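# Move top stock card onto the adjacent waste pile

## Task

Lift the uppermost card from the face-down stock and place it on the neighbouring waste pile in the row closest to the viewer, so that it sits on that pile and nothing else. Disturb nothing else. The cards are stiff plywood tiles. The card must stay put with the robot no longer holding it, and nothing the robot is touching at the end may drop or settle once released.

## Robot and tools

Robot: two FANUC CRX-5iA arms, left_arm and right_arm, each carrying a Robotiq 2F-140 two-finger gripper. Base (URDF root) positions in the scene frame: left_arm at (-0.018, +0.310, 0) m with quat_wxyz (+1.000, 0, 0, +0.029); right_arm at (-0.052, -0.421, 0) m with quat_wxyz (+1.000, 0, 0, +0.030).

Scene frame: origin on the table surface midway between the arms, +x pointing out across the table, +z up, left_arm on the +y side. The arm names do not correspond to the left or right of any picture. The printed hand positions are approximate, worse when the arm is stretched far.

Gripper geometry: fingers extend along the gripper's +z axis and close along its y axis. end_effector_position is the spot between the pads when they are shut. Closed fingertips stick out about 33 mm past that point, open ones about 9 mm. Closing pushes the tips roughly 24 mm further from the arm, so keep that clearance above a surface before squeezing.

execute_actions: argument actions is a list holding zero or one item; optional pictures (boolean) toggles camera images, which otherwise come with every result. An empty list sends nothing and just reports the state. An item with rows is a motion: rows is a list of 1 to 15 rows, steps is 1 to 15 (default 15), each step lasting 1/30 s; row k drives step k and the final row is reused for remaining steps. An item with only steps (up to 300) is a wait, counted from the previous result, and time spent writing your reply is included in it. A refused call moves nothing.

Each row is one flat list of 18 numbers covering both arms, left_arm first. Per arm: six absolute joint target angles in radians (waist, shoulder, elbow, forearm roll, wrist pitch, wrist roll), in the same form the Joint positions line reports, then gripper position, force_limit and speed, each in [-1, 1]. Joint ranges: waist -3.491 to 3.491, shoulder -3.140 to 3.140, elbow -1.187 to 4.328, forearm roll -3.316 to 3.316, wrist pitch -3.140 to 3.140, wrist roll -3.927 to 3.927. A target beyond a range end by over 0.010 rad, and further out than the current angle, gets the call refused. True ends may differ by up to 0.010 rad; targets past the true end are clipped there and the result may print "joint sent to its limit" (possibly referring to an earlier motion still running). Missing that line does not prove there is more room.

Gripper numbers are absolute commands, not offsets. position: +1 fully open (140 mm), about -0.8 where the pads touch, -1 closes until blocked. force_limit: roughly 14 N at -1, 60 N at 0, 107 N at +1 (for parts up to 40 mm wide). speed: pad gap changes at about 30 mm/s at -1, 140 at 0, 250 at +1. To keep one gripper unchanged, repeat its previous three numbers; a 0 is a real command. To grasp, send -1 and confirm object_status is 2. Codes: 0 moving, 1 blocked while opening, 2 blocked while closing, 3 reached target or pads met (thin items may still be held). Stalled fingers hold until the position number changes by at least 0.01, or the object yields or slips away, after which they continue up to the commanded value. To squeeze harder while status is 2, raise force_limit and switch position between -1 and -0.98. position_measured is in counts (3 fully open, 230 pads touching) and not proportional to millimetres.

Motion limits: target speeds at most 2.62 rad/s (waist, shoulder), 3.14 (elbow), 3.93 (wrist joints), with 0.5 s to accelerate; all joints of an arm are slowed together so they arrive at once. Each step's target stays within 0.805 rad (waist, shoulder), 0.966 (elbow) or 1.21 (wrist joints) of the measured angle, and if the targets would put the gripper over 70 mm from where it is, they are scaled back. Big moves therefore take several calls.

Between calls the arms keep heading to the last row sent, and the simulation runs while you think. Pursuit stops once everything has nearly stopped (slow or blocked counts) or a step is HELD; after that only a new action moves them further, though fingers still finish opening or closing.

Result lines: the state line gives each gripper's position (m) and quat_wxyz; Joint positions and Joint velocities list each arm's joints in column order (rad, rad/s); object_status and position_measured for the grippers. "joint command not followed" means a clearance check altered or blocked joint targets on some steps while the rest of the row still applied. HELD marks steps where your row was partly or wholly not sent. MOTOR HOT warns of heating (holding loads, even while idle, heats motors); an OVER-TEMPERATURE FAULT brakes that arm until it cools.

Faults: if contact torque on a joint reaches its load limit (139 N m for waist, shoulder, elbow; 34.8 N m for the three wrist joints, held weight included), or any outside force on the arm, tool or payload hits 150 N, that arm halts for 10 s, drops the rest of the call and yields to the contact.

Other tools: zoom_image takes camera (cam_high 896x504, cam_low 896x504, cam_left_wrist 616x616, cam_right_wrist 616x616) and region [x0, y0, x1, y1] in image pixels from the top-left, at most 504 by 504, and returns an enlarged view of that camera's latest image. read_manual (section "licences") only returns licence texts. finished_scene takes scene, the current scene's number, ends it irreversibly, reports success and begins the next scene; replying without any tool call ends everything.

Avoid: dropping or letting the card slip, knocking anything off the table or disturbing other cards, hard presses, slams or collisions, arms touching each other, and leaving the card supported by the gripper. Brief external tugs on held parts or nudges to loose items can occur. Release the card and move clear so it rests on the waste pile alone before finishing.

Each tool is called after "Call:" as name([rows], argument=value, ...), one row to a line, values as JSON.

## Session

Call:
execute_actions(actions=[])

Call:
zoom_image(camera="cam_high", region=[280, 220, 500, 410])

Scene clock: 0.00 s of 4000.00 s.
left_arm: end_effector_position=(+0.7468, +1.0779, +0.1136) position_measured=3 object_status=3 end_effector_quat_wxyz=(-0.448, +0.729, +0.292, +0.428) | right_arm: end_effector_position=(+0.5501, -0.5062, +0.1187) position_measured=3 object_status=3 end_effector_quat_wxyz=(+0.130, +0.985, +0.082, -0.082)
Joint positions: left_arm=[ 0.596  1.095  0.975 -1.313 -0.54   2.553] | right_arm=[ 0.152  0.552  0.305  0.237 -1.525  1.49 ]
Joint velocities: left_arm=[ 0.    -0.001  0.002  0.002 -0.     0.   ] | right_arm=[-0.001 -0.     0.     0.     0.    -0.001]

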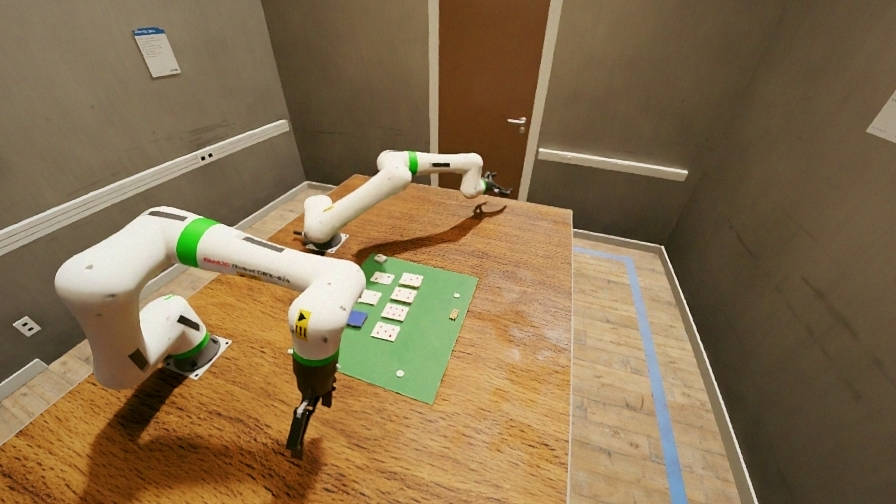

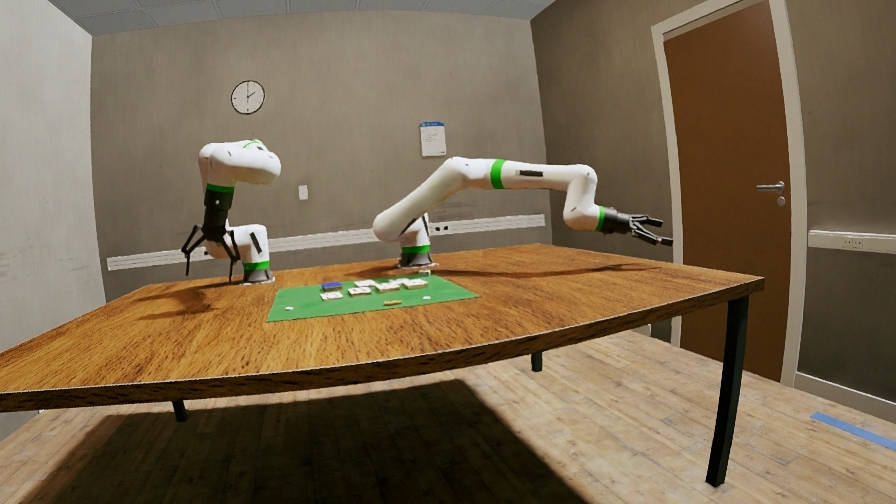

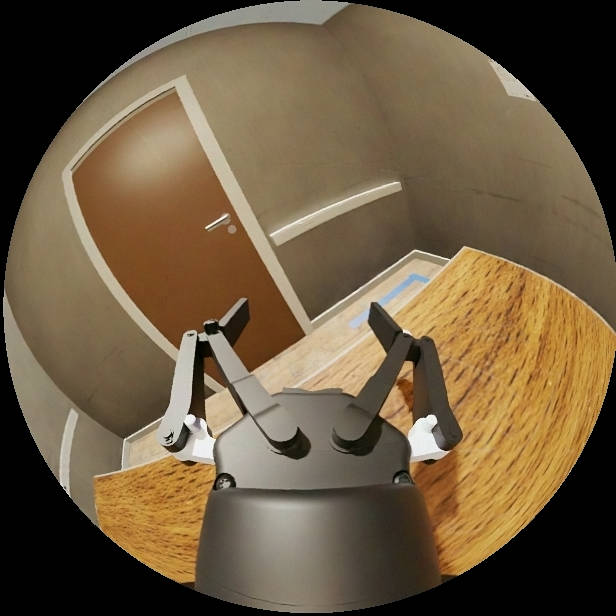

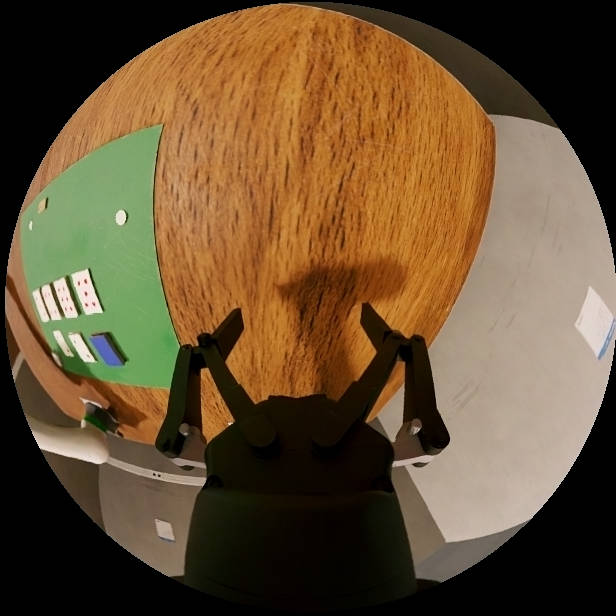

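Region (280, 220, 500, 410) of cam_high's 896x504 image, scaled by 2.291, with more detail than that image has; it fills the top 435 rows of this view, and the rest is white.

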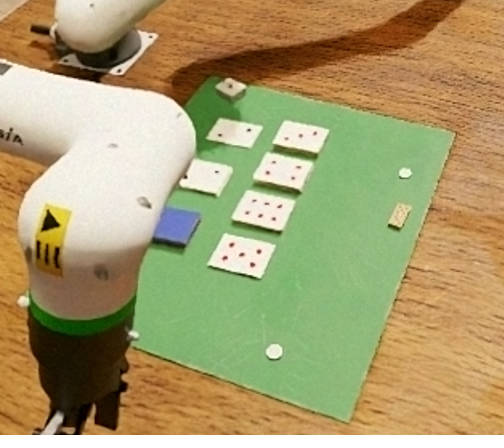

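Call:
execute_actions([
  {"rows":[[0.596,1.095,0.975,-1.313,-0.54,2.553,1,0,0,0.8204,0.2939,0.057,0,-1.3339,0.69,0.3,-1,0]]},
], pictures=false)

Call:
execute_actions([
  {"steps":45},
])

Scene clock: 10.67 s of 4000.00 s.
left_arm: end_effector_position=(+0.7467, +1.0779, +0.1135) position_measured=3 object_status=3 end_effector_quat_wxyz=(-0.448, +0.729, +0.292, +0.427) | right_arm: end_effector_position=(+0.5236, -0.3169, +0.1183) position_measured=91 object_status=0 end_effector_quat_wxyz=(+0.087, +0.995, +0.051, -0.024)
Joint positions: left_arm=[ 0.596  1.095  0.975 -1.313 -0.54   2.553] | right_arm=[ 0.428  0.446  0.203  0.139 -1.446  1.16 ]
Joint velocities: left_arm=[-0.001  0.     0.001 -0.002  0.004 -0.   ] | right_arm=[ 0.672 -0.26  -0.249 -0.237  0.191 -0.795]
Steps of this call (steps 1 to 90: nothing new was sent; then 7.17 s passed at rest; steps 91 to 105: all 15 steps of this action). Readings (joint positions | what the end effector reports):
91: left_arm=[0.596 1.095 0.975 -1.313 -0.540 2.553] | right_arm=[0.152 0.552 0.305 0.237 -1.525 1.490] | left_arm position_measured=3 object_status=3 | right_arm position_measured=3 object_status=0
92: left_arm=[0.596 1.095 0.975 -1.313 -0.540 2.553] | right_arm=[0.155 0.551 0.304 0.236 -1.525 1.486] | left_arm position_measured=3 object_status=3 | right_arm position_measured=7 object_status=0
94: left_arm=[0.596 1.095 0.975 -1.313 -0.540 2.553] | right_arm=[0.179 0.542 0.295 0.228 -1.518 1.457] | left_arm position_measured=3 object_status=3 | right_arm position_measured=22 object_status=0
98: left_arm=[0.596 1.095 0.975 -1.313 -0.540 2.553] | right_arm=[0.270 0.507 0.261 0.195 -1.492 1.349] | left_arm position_measured=3 object_status=3 | right_arm position_measured=52 object_status=0
105: the state above

Scene clock: 12.17 s of 4000.00 s.
left_arm: end_effector_position=(+0.7467, +1.0779, +0.1135) position_measured=3 object_status=3 end_effector_quat_wxyz=(-0.448, +0.729, +0.292, +0.427) | right_arm: end_effector_position=(+0.3901, -0.0899, +0.1200) position_measured=91 object_status=3 end_effector_quat_wxyz=(+0.000, +1.000, +0.000, -0.000)
Joint positions: left_arm=[ 0.596  1.095  0.975 -1.313 -0.54   2.553] | right_arm=[ 0.82   0.294  0.057 -0.    -1.334  0.69 ]
Joint velocities: left_arm=[ 0.    -0.001 -0.001  0.001 -0.    -0.   ] | right_arm=[ 0.001  0.     0.    -0.001 -0.001 -0.001]
Steps of this call (steps 1 to 45: the robot went on to your last target). Readings (joint positions | what the end effector reports):
1: left_arm=[0.596 1.095 0.975 -1.313 -0.540 2.553] | right_arm=[0.451 0.437 0.194 0.131 -1.440 1.133] | left_arm position_measured=3 object_status=3 | right_arm position_measured=91 object_status=0
2: left_arm=[0.596 1.095 0.975 -1.313 -0.540 2.553] | right_arm=[0.473 0.428 0.186 0.123 -1.433 1.105] | left_arm position_measured=3 object_status=3 | right_arm position_measured=91 object_status=0
4: left_arm=[0.596 1.095 0.975 -1.313 -0.540 2.553] | right_arm=[0.519 0.410 0.169 0.107 -1.420 1.051] | left_arm position_measured=3 object_status=3 | right_arm position_measured=91 object_status=3
8: left_arm=[0.596 1.095 0.975 -1.313 -0.540 2.553] | right_arm=[0.611 0.375 0.135 0.074 -1.394 0.941] | left_arm position_measured=3 object_status=3 | right_arm position_measured=91 object_status=3
45: the state above
All arms were judged still, so your last target was given up. Only a new action makes them travel on or press farther. Fingers that are still opening or closing keep moving.

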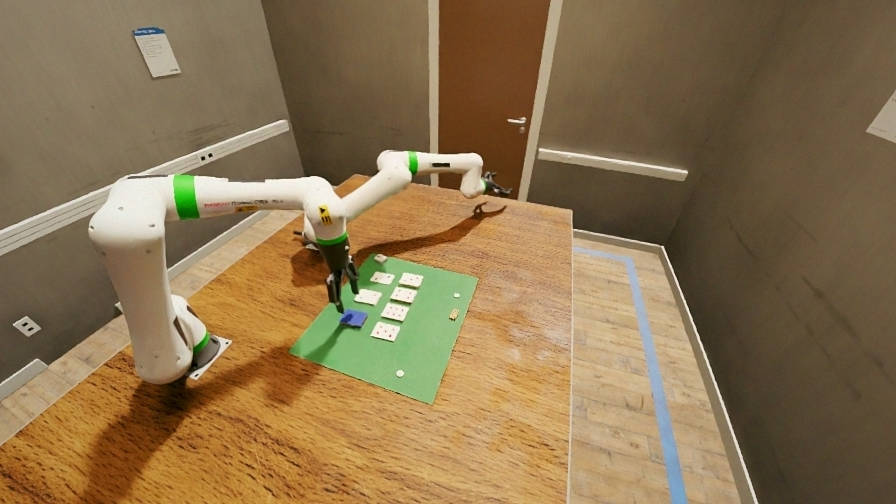

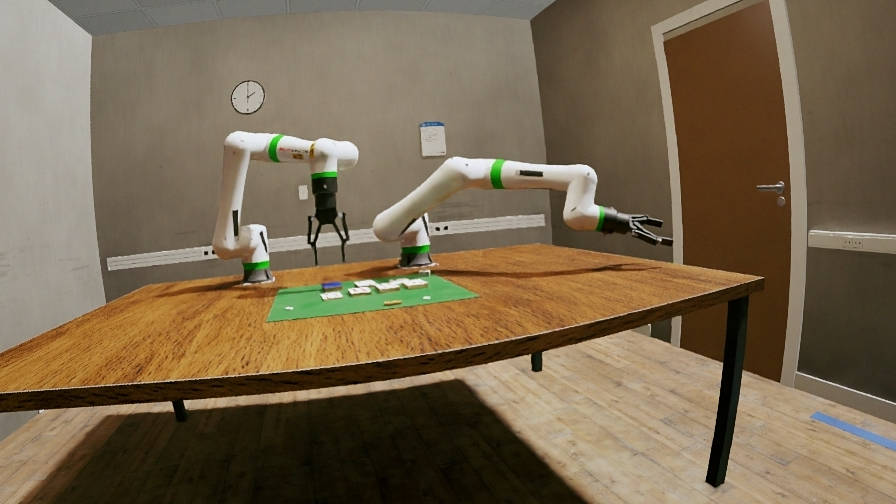

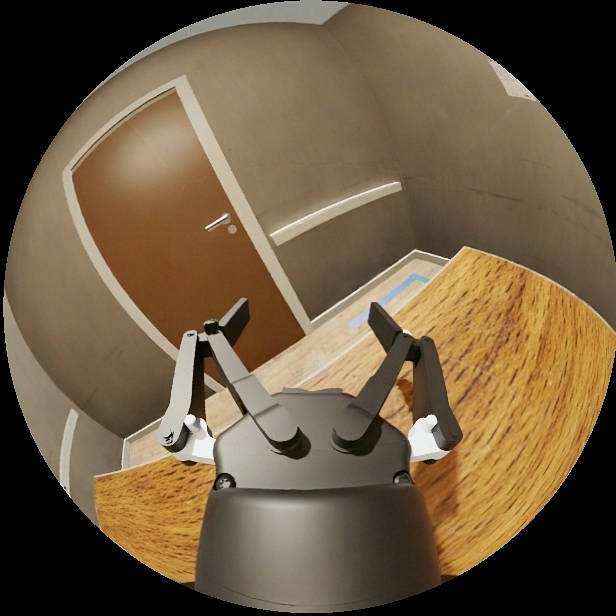

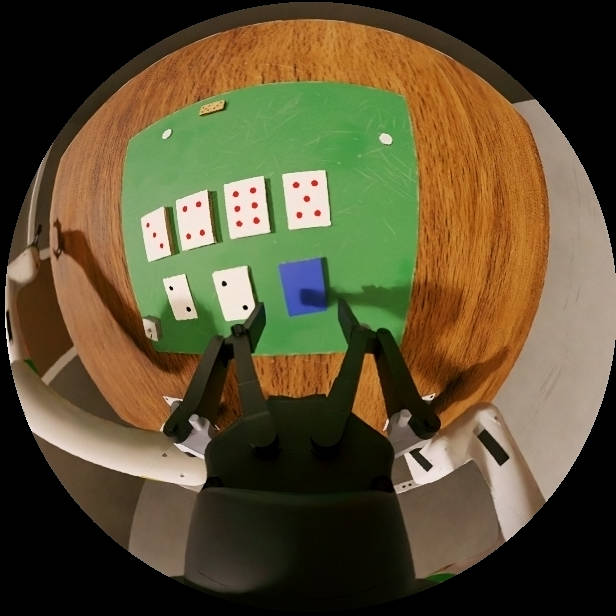

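Call:
execute_actions([
  {"rows":[[0.596,1.095,0.975,-1.313,-0.54,2.553,1,0,0,0.8039,0.3533,-0.011,0,-1.2065,0.787,0.3,-1,0]]},
])

Call:
zoom_image(camera="cam_right_wrist", region=[180, 220, 420, 400])

Call:
zoom_image(camera="cam_low", region=[300, 255, 380, 305])

Scene clock: 26.40 s of 4000.00 s.
left_arm: end_effector_position=(+0.7467, +1.0779, +0.1135) position_measured=3 object_status=3 end_effector_quat_wxyz=(-0.448, +0.729, +0.292, +0.427) | right_arm: end_effector_position=(+0.4000, -0.0920, +0.0600) position_measured=91 object_status=3 end_effector_quat_wxyz=(-0.000, +0.999, +0.040, +0.000)
Joint positions: left_arm=[ 0.596  1.095  0.975 -1.313 -0.54   2.553] | right_arm=[ 0.804  0.353 -0.011 -0.    -1.207  0.787]
Joint velocities: left_arm=[-0.001  0.     0.001 -0.002 -0.001 -0.   ] | right_arm=[ 0.     0.    -0.    -0.001 -0.    -0.   ]
Steps of this call (steps 1 to 90: nothing new was sent; then 10.73 s passed at rest; steps 91 to 105: all 15 steps of this action). Readings (joint positions | what the end effector reports):
91: left_arm=[0.596 1.095 0.975 -1.313 -0.540 2.553] | right_arm=[0.820 0.294 0.057 0.000 -1.334 0.690] | left_arm position_measured=3 object_status=3 | right_arm position_measured=91 object_status=3
92: left_arm=[0.596 1.095 0.975 -1.313 -0.540 2.553] | right_arm=[0.820 0.296 0.054 -0.000 -1.328 0.693] | left_arm position_measured=3 object_status=3 | right_arm position_measured=91 object_status=3
94: left_arm=[0.596 1.095 0.975 -1.313 -0.540 2.553] | right_arm=[0.815 0.313 0.035 -0.000 -1.293 0.721] | left_arm position_measured=3 object_status=3 | right_arm position_measured=91 object_status=3
98: left_arm=[0.596 1.095 0.975 -1.313 -0.540 2.553] | right_arm=[0.804 0.352 -0.010 -0.000 -1.210 0.785] | left_arm position_measured=3 object_status=3 | right_arm position_measured=91 object_status=3
105: the state above

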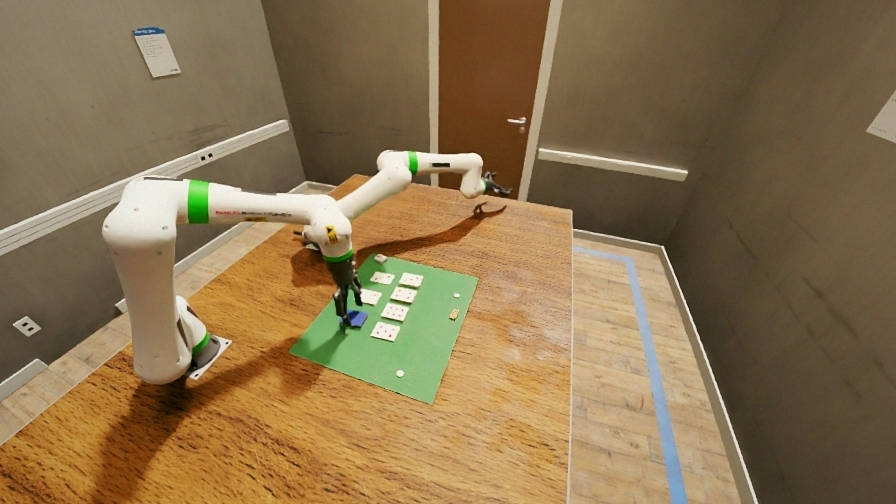

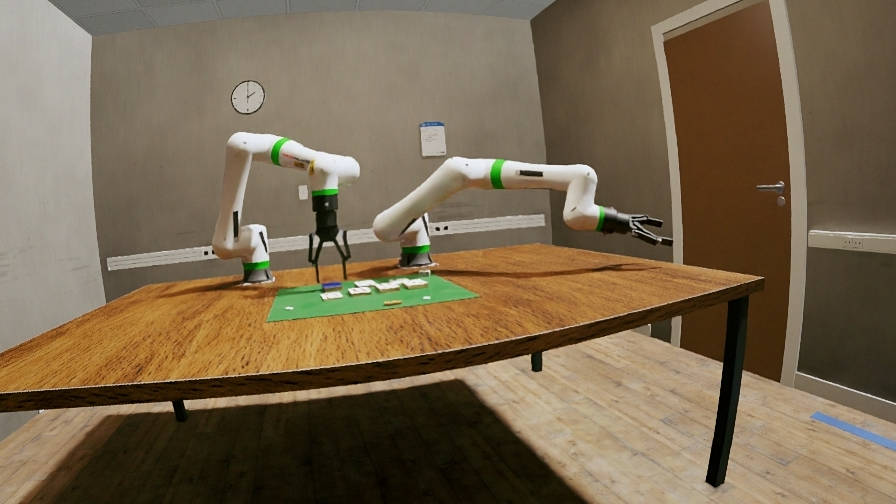

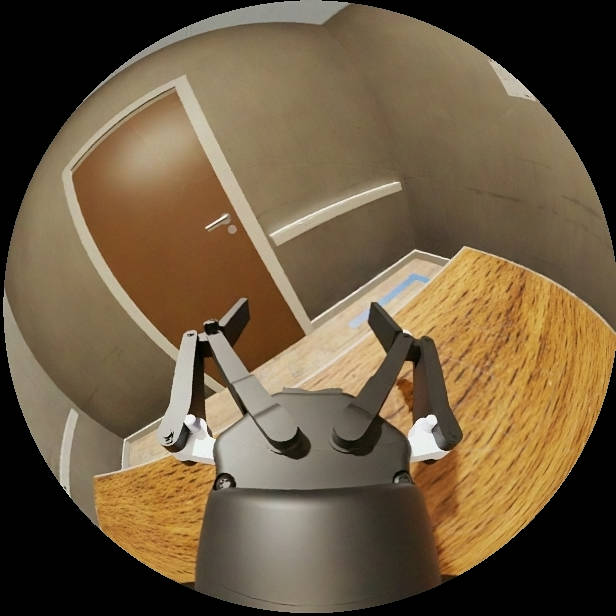

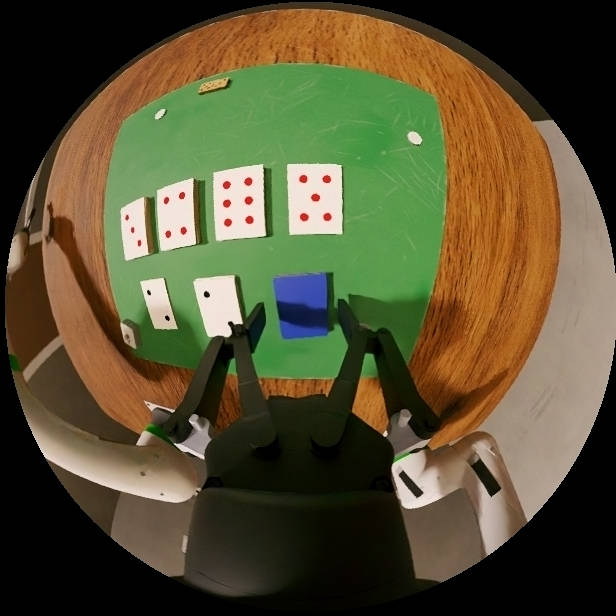

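Region (180, 220, 420, 400) of cam_right_wrist's 616x616 image, scaled by 2.100, with more detail than that image has; it fills the top 378 rows of this view, and the rest is white.

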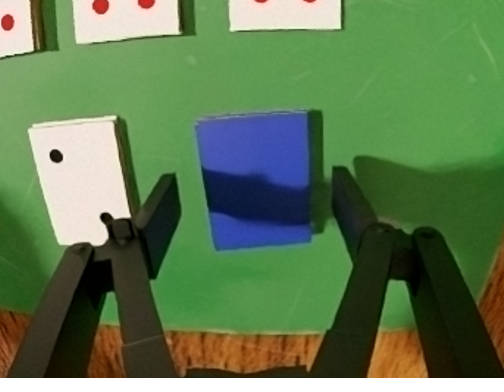

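Region (300, 255, 380, 305) of cam_low's 896x504 image, scaled by 6.300, with more detail than that image has; it fills the top 315 rows of this view, and the rest is white.

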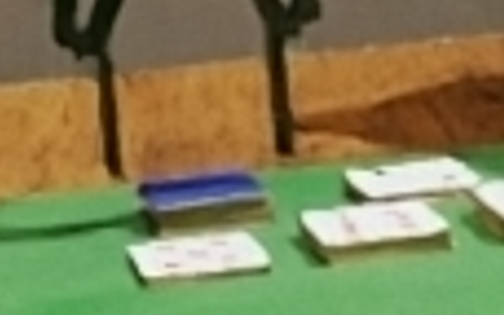

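Call:
execute_actions([
  {"rows":[[0.596,1.095,0.975,-1.313,-0.54,2.553,1,0,0,0.8039,0.3586,-0.0188,0,-1.1934,0.807,-0.2,-1,-0.6]]},
], pictures=false)

Call:
execute_actions([
  {"steps":15},
])

Call:
zoom_image(camera="cam_low", region=[300, 255, 380, 305])

Scene clock: 38.37 s of 4000.00 s.
left_arm: end_effector_position=(+0.7467, +1.0779, +0.1135) position_measured=3 object_status=3 end_effector_quat_wxyz=(-0.448, +0.729, +0.292, +0.427) | right_arm: end_effector_position=(+0.4000, -0.0921, +0.0539) position_measured=145 object_status=0 end_effector_quat_wxyz=(+0.000, +0.999, +0.050, +0.000)
Joint positions: left_arm=[ 0.596  1.095  0.975 -1.313 -0.54   2.553] | right_arm=[ 0.804  0.359 -0.019  0.    -1.193  0.807]
Joint velocities: left_arm=[-0.001  0.     0.001 -0.    -0.001  0.   ] | right_arm=[-0.     0.    -0.     0.    -0.001  0.   ]
Steps of this call (steps 1 to 15: the robot went on to your last target; steps 16 to 90: nothing new was sent; then 8.47 s passed at rest; steps 91 to 105: all 15 steps of this action). Readings (joint positions | what the end effector reports):
91: left_arm=[0.596 1.095 0.975 -1.313 -0.540 2.553] | right_arm=[0.804 0.353 -0.011 0.000 -1.206 0.787] | left_arm position_measured=3 object_status=3 | right_arm position_measured=91 object_status=0
92: left_arm=[0.596 1.095 0.975 -1.313 -0.540 2.553] | right_arm=[0.804 0.355 -0.013 0.000 -1.203 0.793] | left_arm position_measured=3 object_status=3 | right_arm position_measured=93 object_status=0
94: left_arm=[0.596 1.095 0.975 -1.313 -0.540 2.553] | right_arm=[0.804 0.358 -0.018 0.000 -1.194 0.805] | left_arm position_measured=3 object_status=3 | right_arm position_measured=101 object_status=0
98: left_arm=[0.596 1.095 0.975 -1.313 -0.540 2.553] | right_arm=[0.804 0.359 -0.019 0.000 -1.193 0.807] | left_arm position_measured=3 object_status=3 | right_arm position_measured=117 object_status=0
105: the state above

Scene clock: 38.87 s of 4000.00 s.
left_arm: end_effector_position=(+0.7467, +1.0779, +0.1135) position_measured=3 object_status=3 end_effector_quat_wxyz=(-0.448, +0.729, +0.292, +0.427) | right_arm: end_effector_position=(+0.4000, -0.0921, +0.0539) position_measured=154 object_status=3 end_effector_quat_wxyz=(+0.000, +0.999, +0.050, -0.000)
Joint positions: left_arm=[ 0.596  1.095  0.975 -1.313 -0.54   2.553] | right_arm=[ 0.804  0.359 -0.019  0.    -1.193  0.807]
Joint velocities: left_arm=[ 0.001 -0.001  0.001  0.001 -0.    -0.   ] | right_arm=[-0.     0.001  0.     0.002 -0.     0.001]
Steps of this call (steps 1 to 15: the robot went on to your last target). Readings (joint positions | what the end effector reports):
1: left_arm=[0.596 1.095 0.975 -1.313 -0.540 2.553] | right_arm=[0.804 0.359 -0.019 0.000 -1.193 0.807] | left_arm position_measured=3 object_status=3 | right_arm position_measured=149 object_status=0
2: left_arm=[0.596 1.095 0.975 -1.313 -0.540 2.553] | right_arm=[0.804 0.359 -0.019 0.000 -1.193 0.807] | left_arm position_measured=3 object_status=3 | right_arm position_measured=153 object_status=0
4: left_arm=[0.596 1.095 0.975 -1.313 -0.540 2.553] | right_arm=[0.804 0.359 -0.019 0.000 -1.193 0.807] | left_arm position_measured=3 object_status=3 | right_arm position_measured=154 object_status=0
8: left_arm=[0.596 1.095 0.975 -1.313 -0.540 2.553] | right_arm=[0.804 0.359 -0.019 0.000 -1.193 0.807] | left_arm position_measured=3 object_status=3 | right_arm position_measured=154 object_status=3
15: the state above
All arms were judged still, so your last target was given up. Only a new action makes them travel on or press farther. Fingers that are still opening or closing keep moving.

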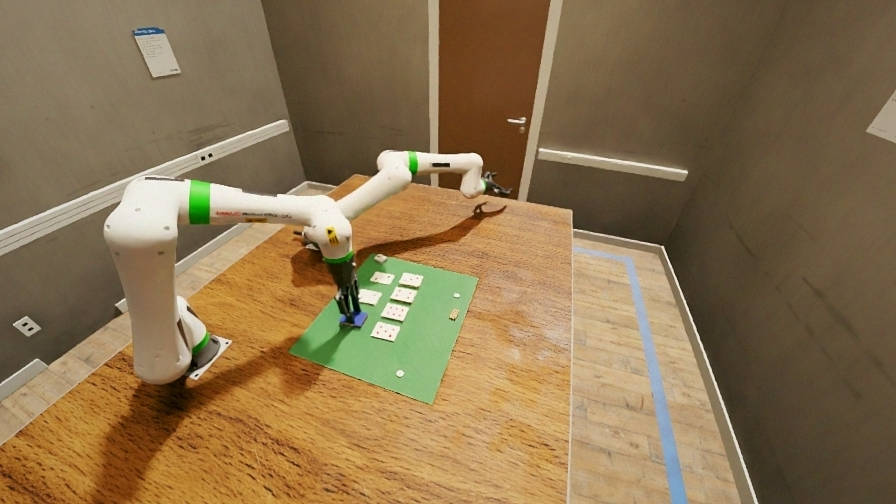

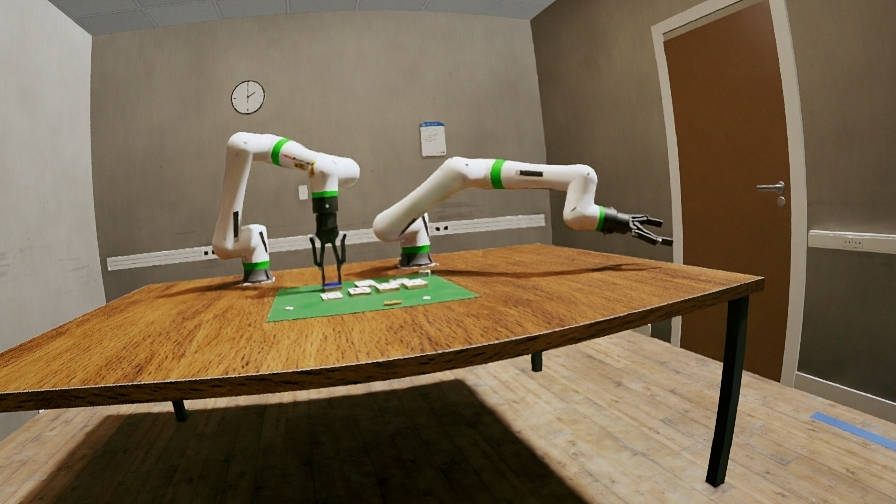

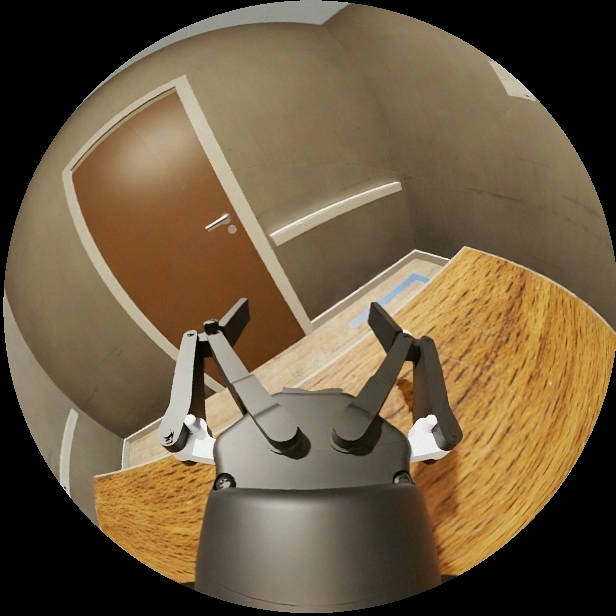

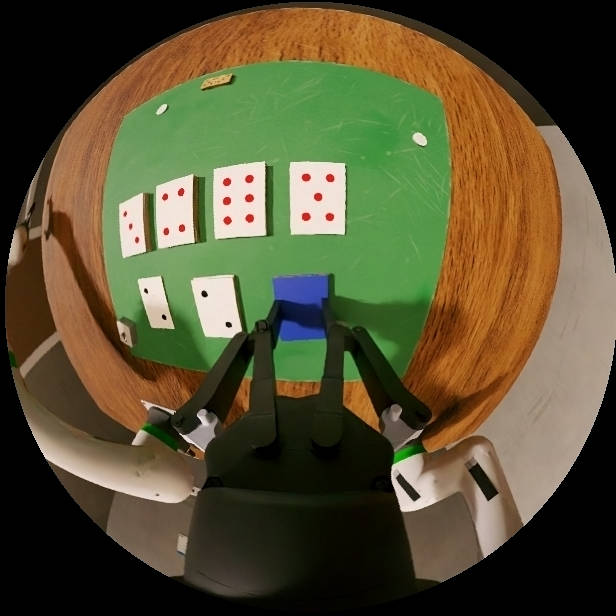

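Region (300, 255, 380, 305) of cam_low's 896x504 image, scaled by 6.300, with more detail than that image has; it fills the top 315 rows of this view, and the rest is white.

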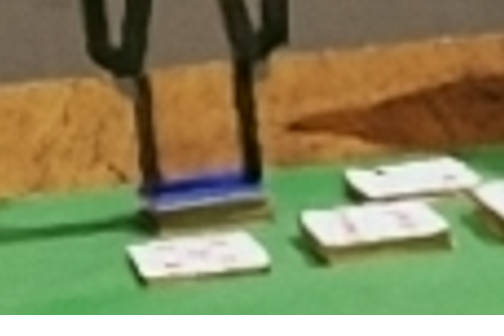

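z=.0515.

Call:
execute_actions([
  {"rows":[[0.596,1.095,0.975,-1.313,-0.54,2.553,1,0,0,0.8039,0.3586,-0.0188,0,-1.1934,0.807,0.15,-1,0]],"steps":8},
], pictures=false)

Call:
execute_actions([
  {"rows":[[0.596,1.095,0.975,-1.313,-0.54,2.553,1,0,0,0.8039,0.3609,-0.022,0,-1.1879,0.807,0.15,-1,0]],"steps":6},
], pictures=false)

Call:
execute_actions([
  {"rows":[[0.596,1.095,0.975,-1.313,-0.54,2.553,1,0,0,0.8039,0.3609,-0.022,0,-1.1879,0.807,-0.2,-1,-0.6]]},
], pictures=false)

Call:
execute_actions([
  {"steps":10},
], pictures=false)

Scene clock: 48.27 s of 4000.00 s.
left_arm: end_effector_position=(+0.7467, +1.0779, +0.1135) position_measured=3 object_status=3 end_effector_quat_wxyz=(-0.448, +0.729, +0.292, +0.427) | right_arm: end_effector_position=(+0.4000, -0.0921, +0.0539) position_measured=110 object_status=0 end_effector_quat_wxyz=(+0.000, +0.999, +0.050, -0.000)
Joint positions: left_arm=[ 0.596  1.095  0.975 -1.313 -0.54   2.553] | right_arm=[ 0.804  0.359 -0.019 -0.    -1.193  0.807]
Joint velocities: left_arm=[ 0.    -0.001  0.    -0.002  0.001  0.   ] | right_arm=[ 0.001  0.     0.     0.001  0.003 -0.   ]
Steps of this call (steps 1 to 90: nothing new was sent; then 6.13 s passed at rest; steps 91 to 98: all 8 steps of this action). Readings (joint positions | what the end effector reports):
91: left_arm=[0.596 1.095 0.975 -1.313 -0.540 2.553] | right_arm=[0.804 0.359 -0.019 -0.000 -1.193 0.807] | left_arm position_measured=3 object_status=3 | right_arm position_measured=154 object_status=0
92: left_arm=[0.596 1.095 0.975 -1.313 -0.540 2.553] | right_arm=[0.804 0.359 -0.019 -0.000 -1.193 0.807] | left_arm position_measured=3 object_status=3 | right_arm position_measured=151 object_status=0
94: left_arm=[0.596 1.095 0.975 -1.313 -0.540 2.553] | right_arm=[0.804 0.359 -0.019 -0.000 -1.193 0.807] | left_arm position_measured=3 object_status=3 | right_arm position_measured=135 object_status=0
98: the state above

Scene clock: 48.47 s of 4000.00 s.
left_arm: end_effector_position=(+0.7467, +1.0779, +0.1135) position_measured=3 object_status=3 end_effector_quat_wxyz=(-0.448, +0.729, +0.292, +0.427) | right_arm: end_effector_position=(+0.4000, -0.0920, +0.0514) position_measured=110 object_status=3 end_effector_quat_wxyz=(-0.000, +0.999, +0.050, -0.000)
Joint positions: left_arm=[ 0.596  1.095  0.975 -1.313 -0.54   2.553] | right_arm=[ 0.804  0.361 -0.022 -0.    -1.188  0.807]
Joint velocities: left_arm=[ 0.001 -0.002 -0.001  0.001 -0.     0.   ] | right_arm=[-0.     0.    -0.    -0.     0.     0.001]
Steps of this call (steps 1 to 6: all 6 steps of this action). Readings (joint positions | what the end effector reports):
1: left_arm=[0.596 1.095 0.975 -1.313 -0.540 2.553] | right_arm=[0.804 0.359 -0.019 -0.000 -1.193 0.807] | left_arm position_measured=3 object_status=3 | right_arm position_measured=110 object_status=0
2: left_arm=[0.596 1.095 0.975 -1.313 -0.540 2.553] | right_arm=[0.804 0.359 -0.020 -0.000 -1.191 0.807] | left_arm position_measured=3 object_status=3 | right_arm position_measured=110 object_status=0
4: left_arm=[0.596 1.095 0.975 -1.313 -0.540 2.553] | right_arm=[0.804 0.361 -0.022 -0.000 -1.188 0.807] | left_arm position_measured=3 object_status=3 | right_arm position_measured=110 object_status=0
6: the state above

Scene clock: 48.97 s of 4000.00 s.
left_arm: end_effector_position=(+0.7467, +1.0779, +0.1135) position_measured=3 object_status=3 end_effector_quat_wxyz=(-0.448, +0.729, +0.292, +0.427) | right_arm: end_effector_position=(+0.4000, -0.0920, +0.0514) position_measured=141 object_status=2 end_effector_quat_wxyz=(-0.000, +0.999, +0.050, +0.000)
Joint positions: left_arm=[ 0.596  1.095  0.975 -1.313 -0.54   2.553] | right_arm=[ 0.804  0.361 -0.022 -0.    -1.188  0.807]
Joint velocities: left_arm=[-0.    -0.     0.    -0.001  0.002 -0.   ] | right_arm=[ 0.002 -0.     0.    -0.001 -0.002  0.001]
Steps of this call (steps 1 to 15: all 15 steps of this action). Readings (joint positions | what the end effector reports):
1: left_arm=[0.596 1.095 0.975 -1.313 -0.540 2.553] | right_arm=[0.804 0.361 -0.022 -0.000 -1.188 0.807] | left_arm position_measured=3 object_status=3 | right_arm position_measured=110 object_status=0
2: left_arm=[0.596 1.095 0.975 -1.313 -0.540 2.553] | right_arm=[0.804 0.361 -0.022 -0.000 -1.188 0.807] | left_arm position_measured=3 object_status=3 | right_arm position_measured=112 object_status=0
4: left_arm=[0.596 1.095 0.975 -1.313 -0.540 2.553] | right_arm=[0.804 0.361 -0.022 -0.000 -1.188 0.807] | left_arm position_measured=3 object_status=3 | right_arm position_measured=120 object_status=0
8: left_arm=[0.596 1.095 0.975 -1.313 -0.540 2.553] | right_arm=[0.804 0.361 -0.022 -0.000 -1.188 0.807] | left_arm position_measured=3 object_status=3 | right_arm position_measured=136 object_status=0
15: the state above

Scene clock: 49.30 s of 4000.00 s.
left_arm: end_effector_position=(+0.7467, +1.0779, +0.1135) position_measured=3 object_status=3 end_effector_quat_wxyz=(-0.448, +0.729, +0.292, +0.427) | right_arm: end_effector_position=(+0.4000, -0.0920, +0.0514) position_measured=141 object_status=2 end_effector_quat_wxyz=(-0.000, +0.999, +0.050, +0.000)
Joint positions: left_arm=[ 0.596  1.095  0.975 -1.313 -0.54   2.553] | right_arm=[ 0.804  0.361 -0.022 -0.    -1.188  0.807]
Joint velocities: left_arm=[ 0.002  0.001 -0.001  0.001  0.001 -0.   ] | right_arm=[ 0.     0.001  0.    -0.001 -0.001  0.   ]
Steps of this call (steps 1 to 10: the robot went on to your last target). Readings (joint positions | what the end effector reports):
1: left_arm=[0.596 1.095 0.975 -1.313 -0.540 2.553] | right_arm=[0.804 0.361 -0.022 -0.000 -1.188 0.807] | left_arm position_measured=3 object_status=3 | right_arm position_measured=141 object_status=2
2: left_arm=[0.596 1.095 0.975 -1.313 -0.540 2.553] | right_arm=[0.804 0.361 -0.022 -0.000 -1.188 0.807] | left_arm position_measured=3 object_status=3 | right_arm position_measured=141 object_status=2
4: left_arm=[0.596 1.095 0.975 -1.313 -0.540 2.553] | right_arm=[0.804 0.361 -0.022 -0.000 -1.188 0.807] | left_arm position_measured=3 object_status=3 | right_arm position_measured=141 object_status=2
8: left_arm=[0.596 1.095 0.975 -1.313 -0.540 2.553] | right_arm=[0.804 0.361 -0.022 -0.000 -1.188 0.807] | left_arm position_measured=3 object_status=3 | right_arm position_measured=141 object_status=2
10: the state above

Call:
execute_actions([
  {"rows":[[0.596,1.095,0.975,-1.313,-0.54,2.553,1,0,0,0.8039,0.3609,-0.022,0,-1.1879,0.807,0.08,-1,0]],"steps":6},
], pictures=false)

Call:
execute_actions([
  {"rows":[[0.596,1.095,0.975,-1.313,-0.54,2.553,1,0,0,0.8039,0.3623,-0.0239,0,-1.1846,0.807,0.08,-1,0]],"steps":6},
], pictures=false)

Call:
execute_actions([
  {"rows":[[0.596,1.095,0.975,-1.313,-0.54,2.553,1,0,0,0.8039,0.3623,-0.0239,0,-1.1846,0.807,-0.3,-0.3,-0.6]]},
], pictures=false)

Call:
execute_actions([
  {"steps":10},
], pictures=false)

Call:
execute_actions([
  {"rows":[[0.596,1.095,0.975,-1.313,-0.54,2.553,1,0,0,0.8039,0.3365,0.016,0,-1.2503,0.807,-0.3,-0.3,-0.6]]},
])

Call:
zoom_image(camera="cam_low", region=[300, 255, 380, 305])

Scene clock: 64.40 s of 4000.00 s.
left_arm: end_effector_position=(+0.7467, +1.0779, +0.1135) position_measured=3 object_status=3 end_effector_quat_wxyz=(-0.448, +0.729, +0.292, +0.427) | right_arm: end_effector_position=(+0.3999, -0.0921, +0.0513) position_measured=119 object_status=0 end_effector_quat_wxyz=(+0.000, +0.999, +0.050, -0.000)
Joint positions: left_arm=[ 0.596  1.095  0.975 -1.313 -0.54   2.553] | right_arm=[ 0.804  0.361 -0.022 -0.    -1.188  0.807]
Joint velocities: left_arm=[-0.002 -0.     0.    -0.001  0.002  0.001] | right_arm=[-0.    -0.     0.    -0.002  0.001  0.001]
Steps of this call (steps 1 to 15: the robot went on to your last target; steps 16 to 90: nothing new was sent; then 11.90 s passed at rest; steps 91 to 96: all 6 steps of this action). Readings (joint positions | what the end effector reports):
91: left_arm=[0.596 1.095 0.975 -1.313 -0.540 2.553] | right_arm=[0.804 0.361 -0.022 0.000 -1.188 0.807] | left_arm position_measured=3 object_status=3 | right_arm position_measured=141 object_status=0
92: left_arm=[0.596 1.095 0.975 -1.313 -0.540 2.553] | right_arm=[0.804 0.361 -0.022 -0.000 -1.188 0.807] | left_arm position_measured=3 object_status=3 | right_arm position_measured=141 object_status=0
94: left_arm=[0.596 1.095 0.975 -1.313 -0.540 2.553] | right_arm=[0.804 0.361 -0.022 -0.000 -1.188 0.807] | left_arm position_measured=3 object_status=3 | right_arm position_measured=122 object_status=0
96: the state above

Scene clock: 64.60 s of 4000.00 s.
left_arm: end_effector_position=(+0.7467, +1.0779, +0.1135) position_measured=3 object_status=3 end_effector_quat_wxyz=(-0.448, +0.729, +0.292, +0.427) | right_arm: end_effector_position=(+0.4000, -0.0920, +0.0499) position_measured=119 object_status=0 end_effector_quat_wxyz=(-0.000, +0.999, +0.050, -0.000)
Joint positions: left_arm=[ 0.596  1.095  0.975 -1.313 -0.54   2.553] | right_arm=[ 0.804  0.362 -0.024 -0.    -1.185  0.807]
Joint velocities: left_arm=[-0.001 -0.     0.001 -0.    -0.001  0.001] | right_arm=[ 0.     0.001 -0.001  0.002  0.    -0.001]
Steps of this call (steps 1 to 6: all 6 steps of this action). Readings (joint positions | what the end effector reports):
1: left_arm=[0.596 1.095 0.975 -1.313 -0.540 2.553] | right_arm=[0.804 0.361 -0.022 -0.000 -1.188 0.807] | left_arm position_measured=3 object_status=3 | right_arm position_measured=119 object_status=0
2: left_arm=[0.596 1.095 0.975 -1.313 -0.540 2.553] | right_arm=[0.804 0.361 -0.023 -0.000 -1.186 0.807] | left_arm position_measured=3 object_status=3 | right_arm position_measured=119 object_status=0
4: left_arm=[0.596 1.095 0.975 -1.313 -0.540 2.553] | right_arm=[0.804 0.362 -0.024 -0.000 -1.185 0.807] | left_arm position_measured=3 object_status=3 | right_arm position_measured=119 object_status=0
6: the state above

Scene clock: 65.10 s of 4000.00 s.
left_arm: end_effector_position=(+0.7467, +1.0779, +0.1135) position_measured=3 object_status=3 end_effector_quat_wxyz=(-0.448, +0.729, +0.292, +0.427) | right_arm: end_effector_position=(+0.4002, -0.0921, +0.0500) position_measured=156 object_status=0 end_effector_quat_wxyz=(+0.000, +0.999, +0.050, +0.000)
Joint positions: left_arm=[ 0.596  1.095  0.975 -1.313 -0.54   2.553] | right_arm=[ 0.804  0.362 -0.024  0.001 -1.185  0.807]
Joint velocities: left_arm=[-0.001 -0.001  0.002  0.    -0.001  0.001] | right_arm=[-0.    -0.    -0.    -0.004 -0.001  0.   ]
Steps of this call (steps 1 to 15: all 15 steps of this action). Readings (joint positions | what the end effector reports):
1: left_arm=[0.596 1.095 0.975 -1.313 -0.540 2.553] | right_arm=[0.804 0.362 -0.024 -0.000 -1.185 0.807] | left_arm position_measured=3 object_status=3 | right_arm position_measured=119 object_status=0
2: left_arm=[0.596 1.095 0.975 -1.313 -0.540 2.553] | right_arm=[0.804 0.362 -0.024 -0.000 -1.185 0.807] | left_arm position_measured=3 object_status=3 | right_arm position_measured=121 object_status=0
4: left_arm=[0.596 1.095 0.975 -1.313 -0.540 2.553] | right_arm=[0.804 0.362 -0.024 -0.000 -1.185 0.807] | left_arm position_measured=3 object_status=3 | right_arm position_measured=129 object_status=0
8: left_arm=[0.596 1.095 0.975 -1.313 -0.540 2.553] | right_arm=[0.804 0.362 -0.024 0.000 -1.185 0.807] | left_arm position_measured=3 object_status=3 | right_arm position_measured=145 object_status=0
15: the state above

Scene clock: 65.43 s of 4000.00 s.
left_arm: end_effector_position=(+0.7467, +1.0779, +0.1135) position_measured=3 object_status=3 end_effector_quat_wxyz=(-0.448, +0.729, +0.292, +0.427) | right_arm: end_effector_position=(+0.4000, -0.0921, +0.0499) position_measured=156 object_status=2 end_effector_quat_wxyz=(+0.000, +0.999, +0.050, +0.000)
Joint positions: left_arm=[ 0.596  1.095  0.975 -1.313 -0.54   2.553] | right_arm=[ 0.804  0.362 -0.024  0.    -1.185  0.807]
Joint velocities: left_arm=[ 0.    -0.    -0.001  0.     0.001  0.   ] | right_arm=[ 0.     0.     0.     0.     0.    -0.001]
Steps of this call (steps 1 to 10: the robot went on to your last target). Readings (joint positions | what the end effector reports):
1: left_arm=[0.596 1.095 0.975 -1.313 -0.540 2.553] | right_arm=[0.804 0.362 -0.024 0.000 -1.185 0.807] | left_arm position_measured=3 object_status=3 | right_arm position_measured=156 object_status=0
2: left_arm=[0.596 1.095 0.975 -1.313 -0.540 2.553] | right_arm=[0.804 0.362 -0.024 0.000 -1.185 0.807] | left_arm position_measured=3 object_status=3 | right_arm position_measured=156 object_status=2
4: left_arm=[0.596 1.095 0.975 -1.313 -0.540 2.553] | right_arm=[0.804 0.362 -0.024 0.000 -1.185 0.807] | left_arm position_measured=3 object_status=3 | right_arm position_measured=156 object_status=2
8: left_arm=[0.596 1.095 0.975 -1.313 -0.540 2.553] | right_arm=[0.804 0.362 -0.024 0.000 -1.185 0.807] | left_arm position_measured=3 object_status=3 | right_arm position_measured=156 object_status=2
10: the state above

Scene clock: 65.93 s of 4000.00 s.
left_arm: end_effector_position=(+0.7467, +1.0779, +0.1135) position_measured=3 object_status=3 end_effector_quat_wxyz=(-0.448, +0.729, +0.292, +0.427) | right_arm: end_effector_position=(+0.3999, -0.0922, +0.0800) position_measured=167 object_status=3 end_effector_quat_wxyz=(+0.000, +0.999, +0.050, -0.000)
Joint positions: left_arm=[ 0.596  1.095  0.975 -1.313 -0.54   2.553] | right_arm=[ 0.804  0.337  0.016 -0.    -1.25   0.807]
Joint velocities: left_arm=[ 0.    -0.     0.001 -0.001 -0.001  0.001] | right_arm=[-0.001 -0.001  0.     0.003  0.    -0.   ]
Steps of this call (steps 1 to 15: all 15 steps of this action). Readings (joint positions | what the end effector reports):
1: left_arm=[0.596 1.095 0.975 -1.313 -0.540 2.553] | right_arm=[0.804 0.362 -0.024 0.000 -1.185 0.807] | left_arm position_measured=3 object_status=3 | right_arm position_measured=156 object_status=2
2: left_arm=[0.596 1.095 0.975 -1.313 -0.540 2.553] | right_arm=[0.804 0.361 -0.021 -0.000 -1.190 0.807] | left_arm position_measured=3 object_status=3 | right_arm position_measured=156 object_status=2
4: left_arm=[0.596 1.095 0.975 -1.313 -0.540 2.553] | right_arm=[0.804 0.348 -0.001 -0.001 -1.223 0.807] | left_arm position_measured=3 object_status=3 | right_arm position_measured=167 object_status=0
8: left_arm=[0.596 1.095 0.975 -1.313 -0.540 2.553] | right_arm=[0.804 0.337 0.016 -0.001 -1.250 0.807] | left_arm position_measured=3 object_status=3 | right_arm position_measured=167 object_status=0
15: the state above

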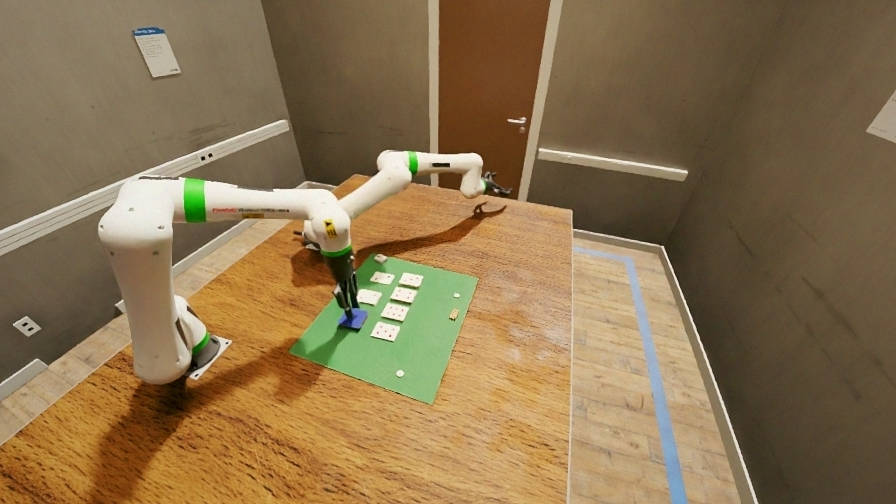

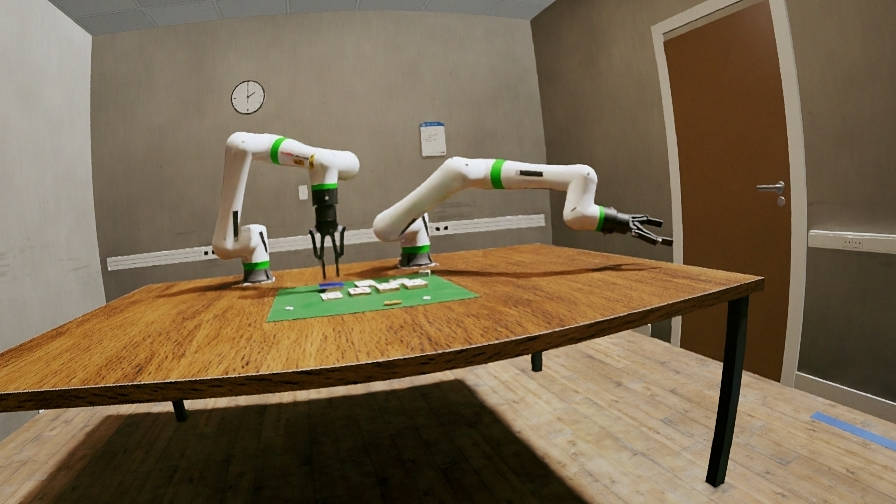

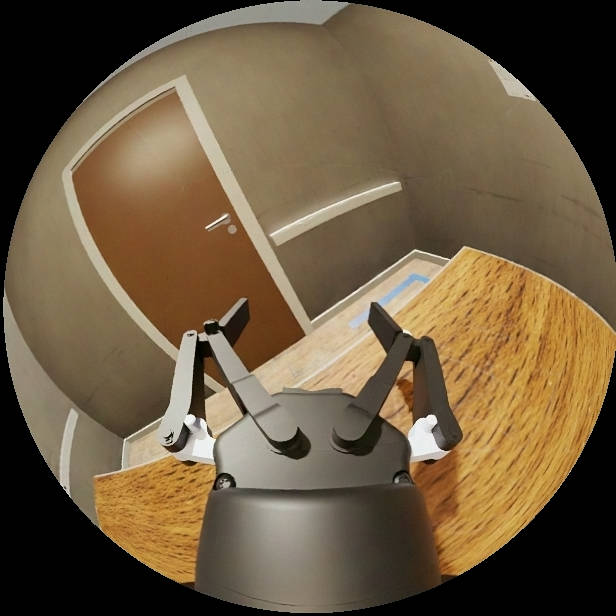

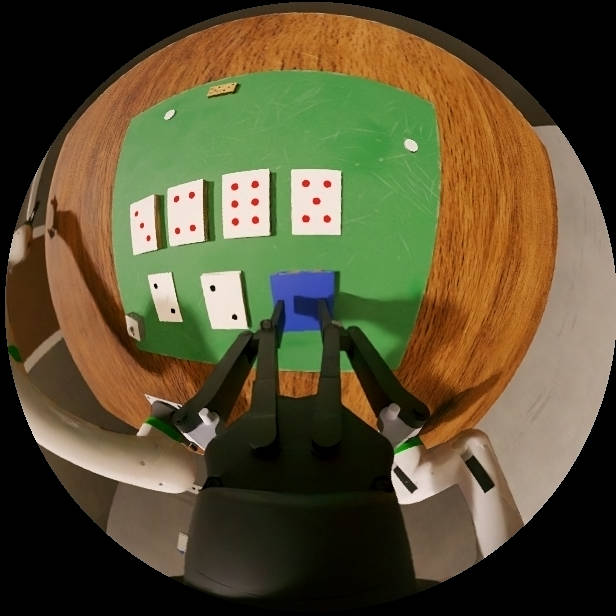

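Region (300, 255, 380, 305) of cam_low's 896x504 image, scaled by 6.300, with more detail than that image has; it fills the top 315 rows of this view, and the rest is white.

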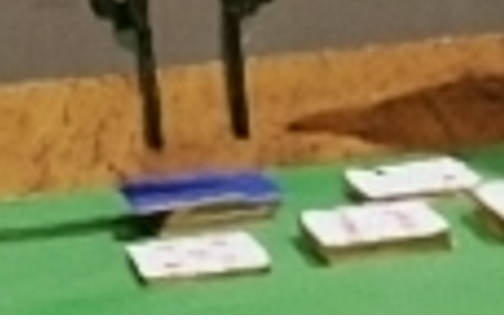

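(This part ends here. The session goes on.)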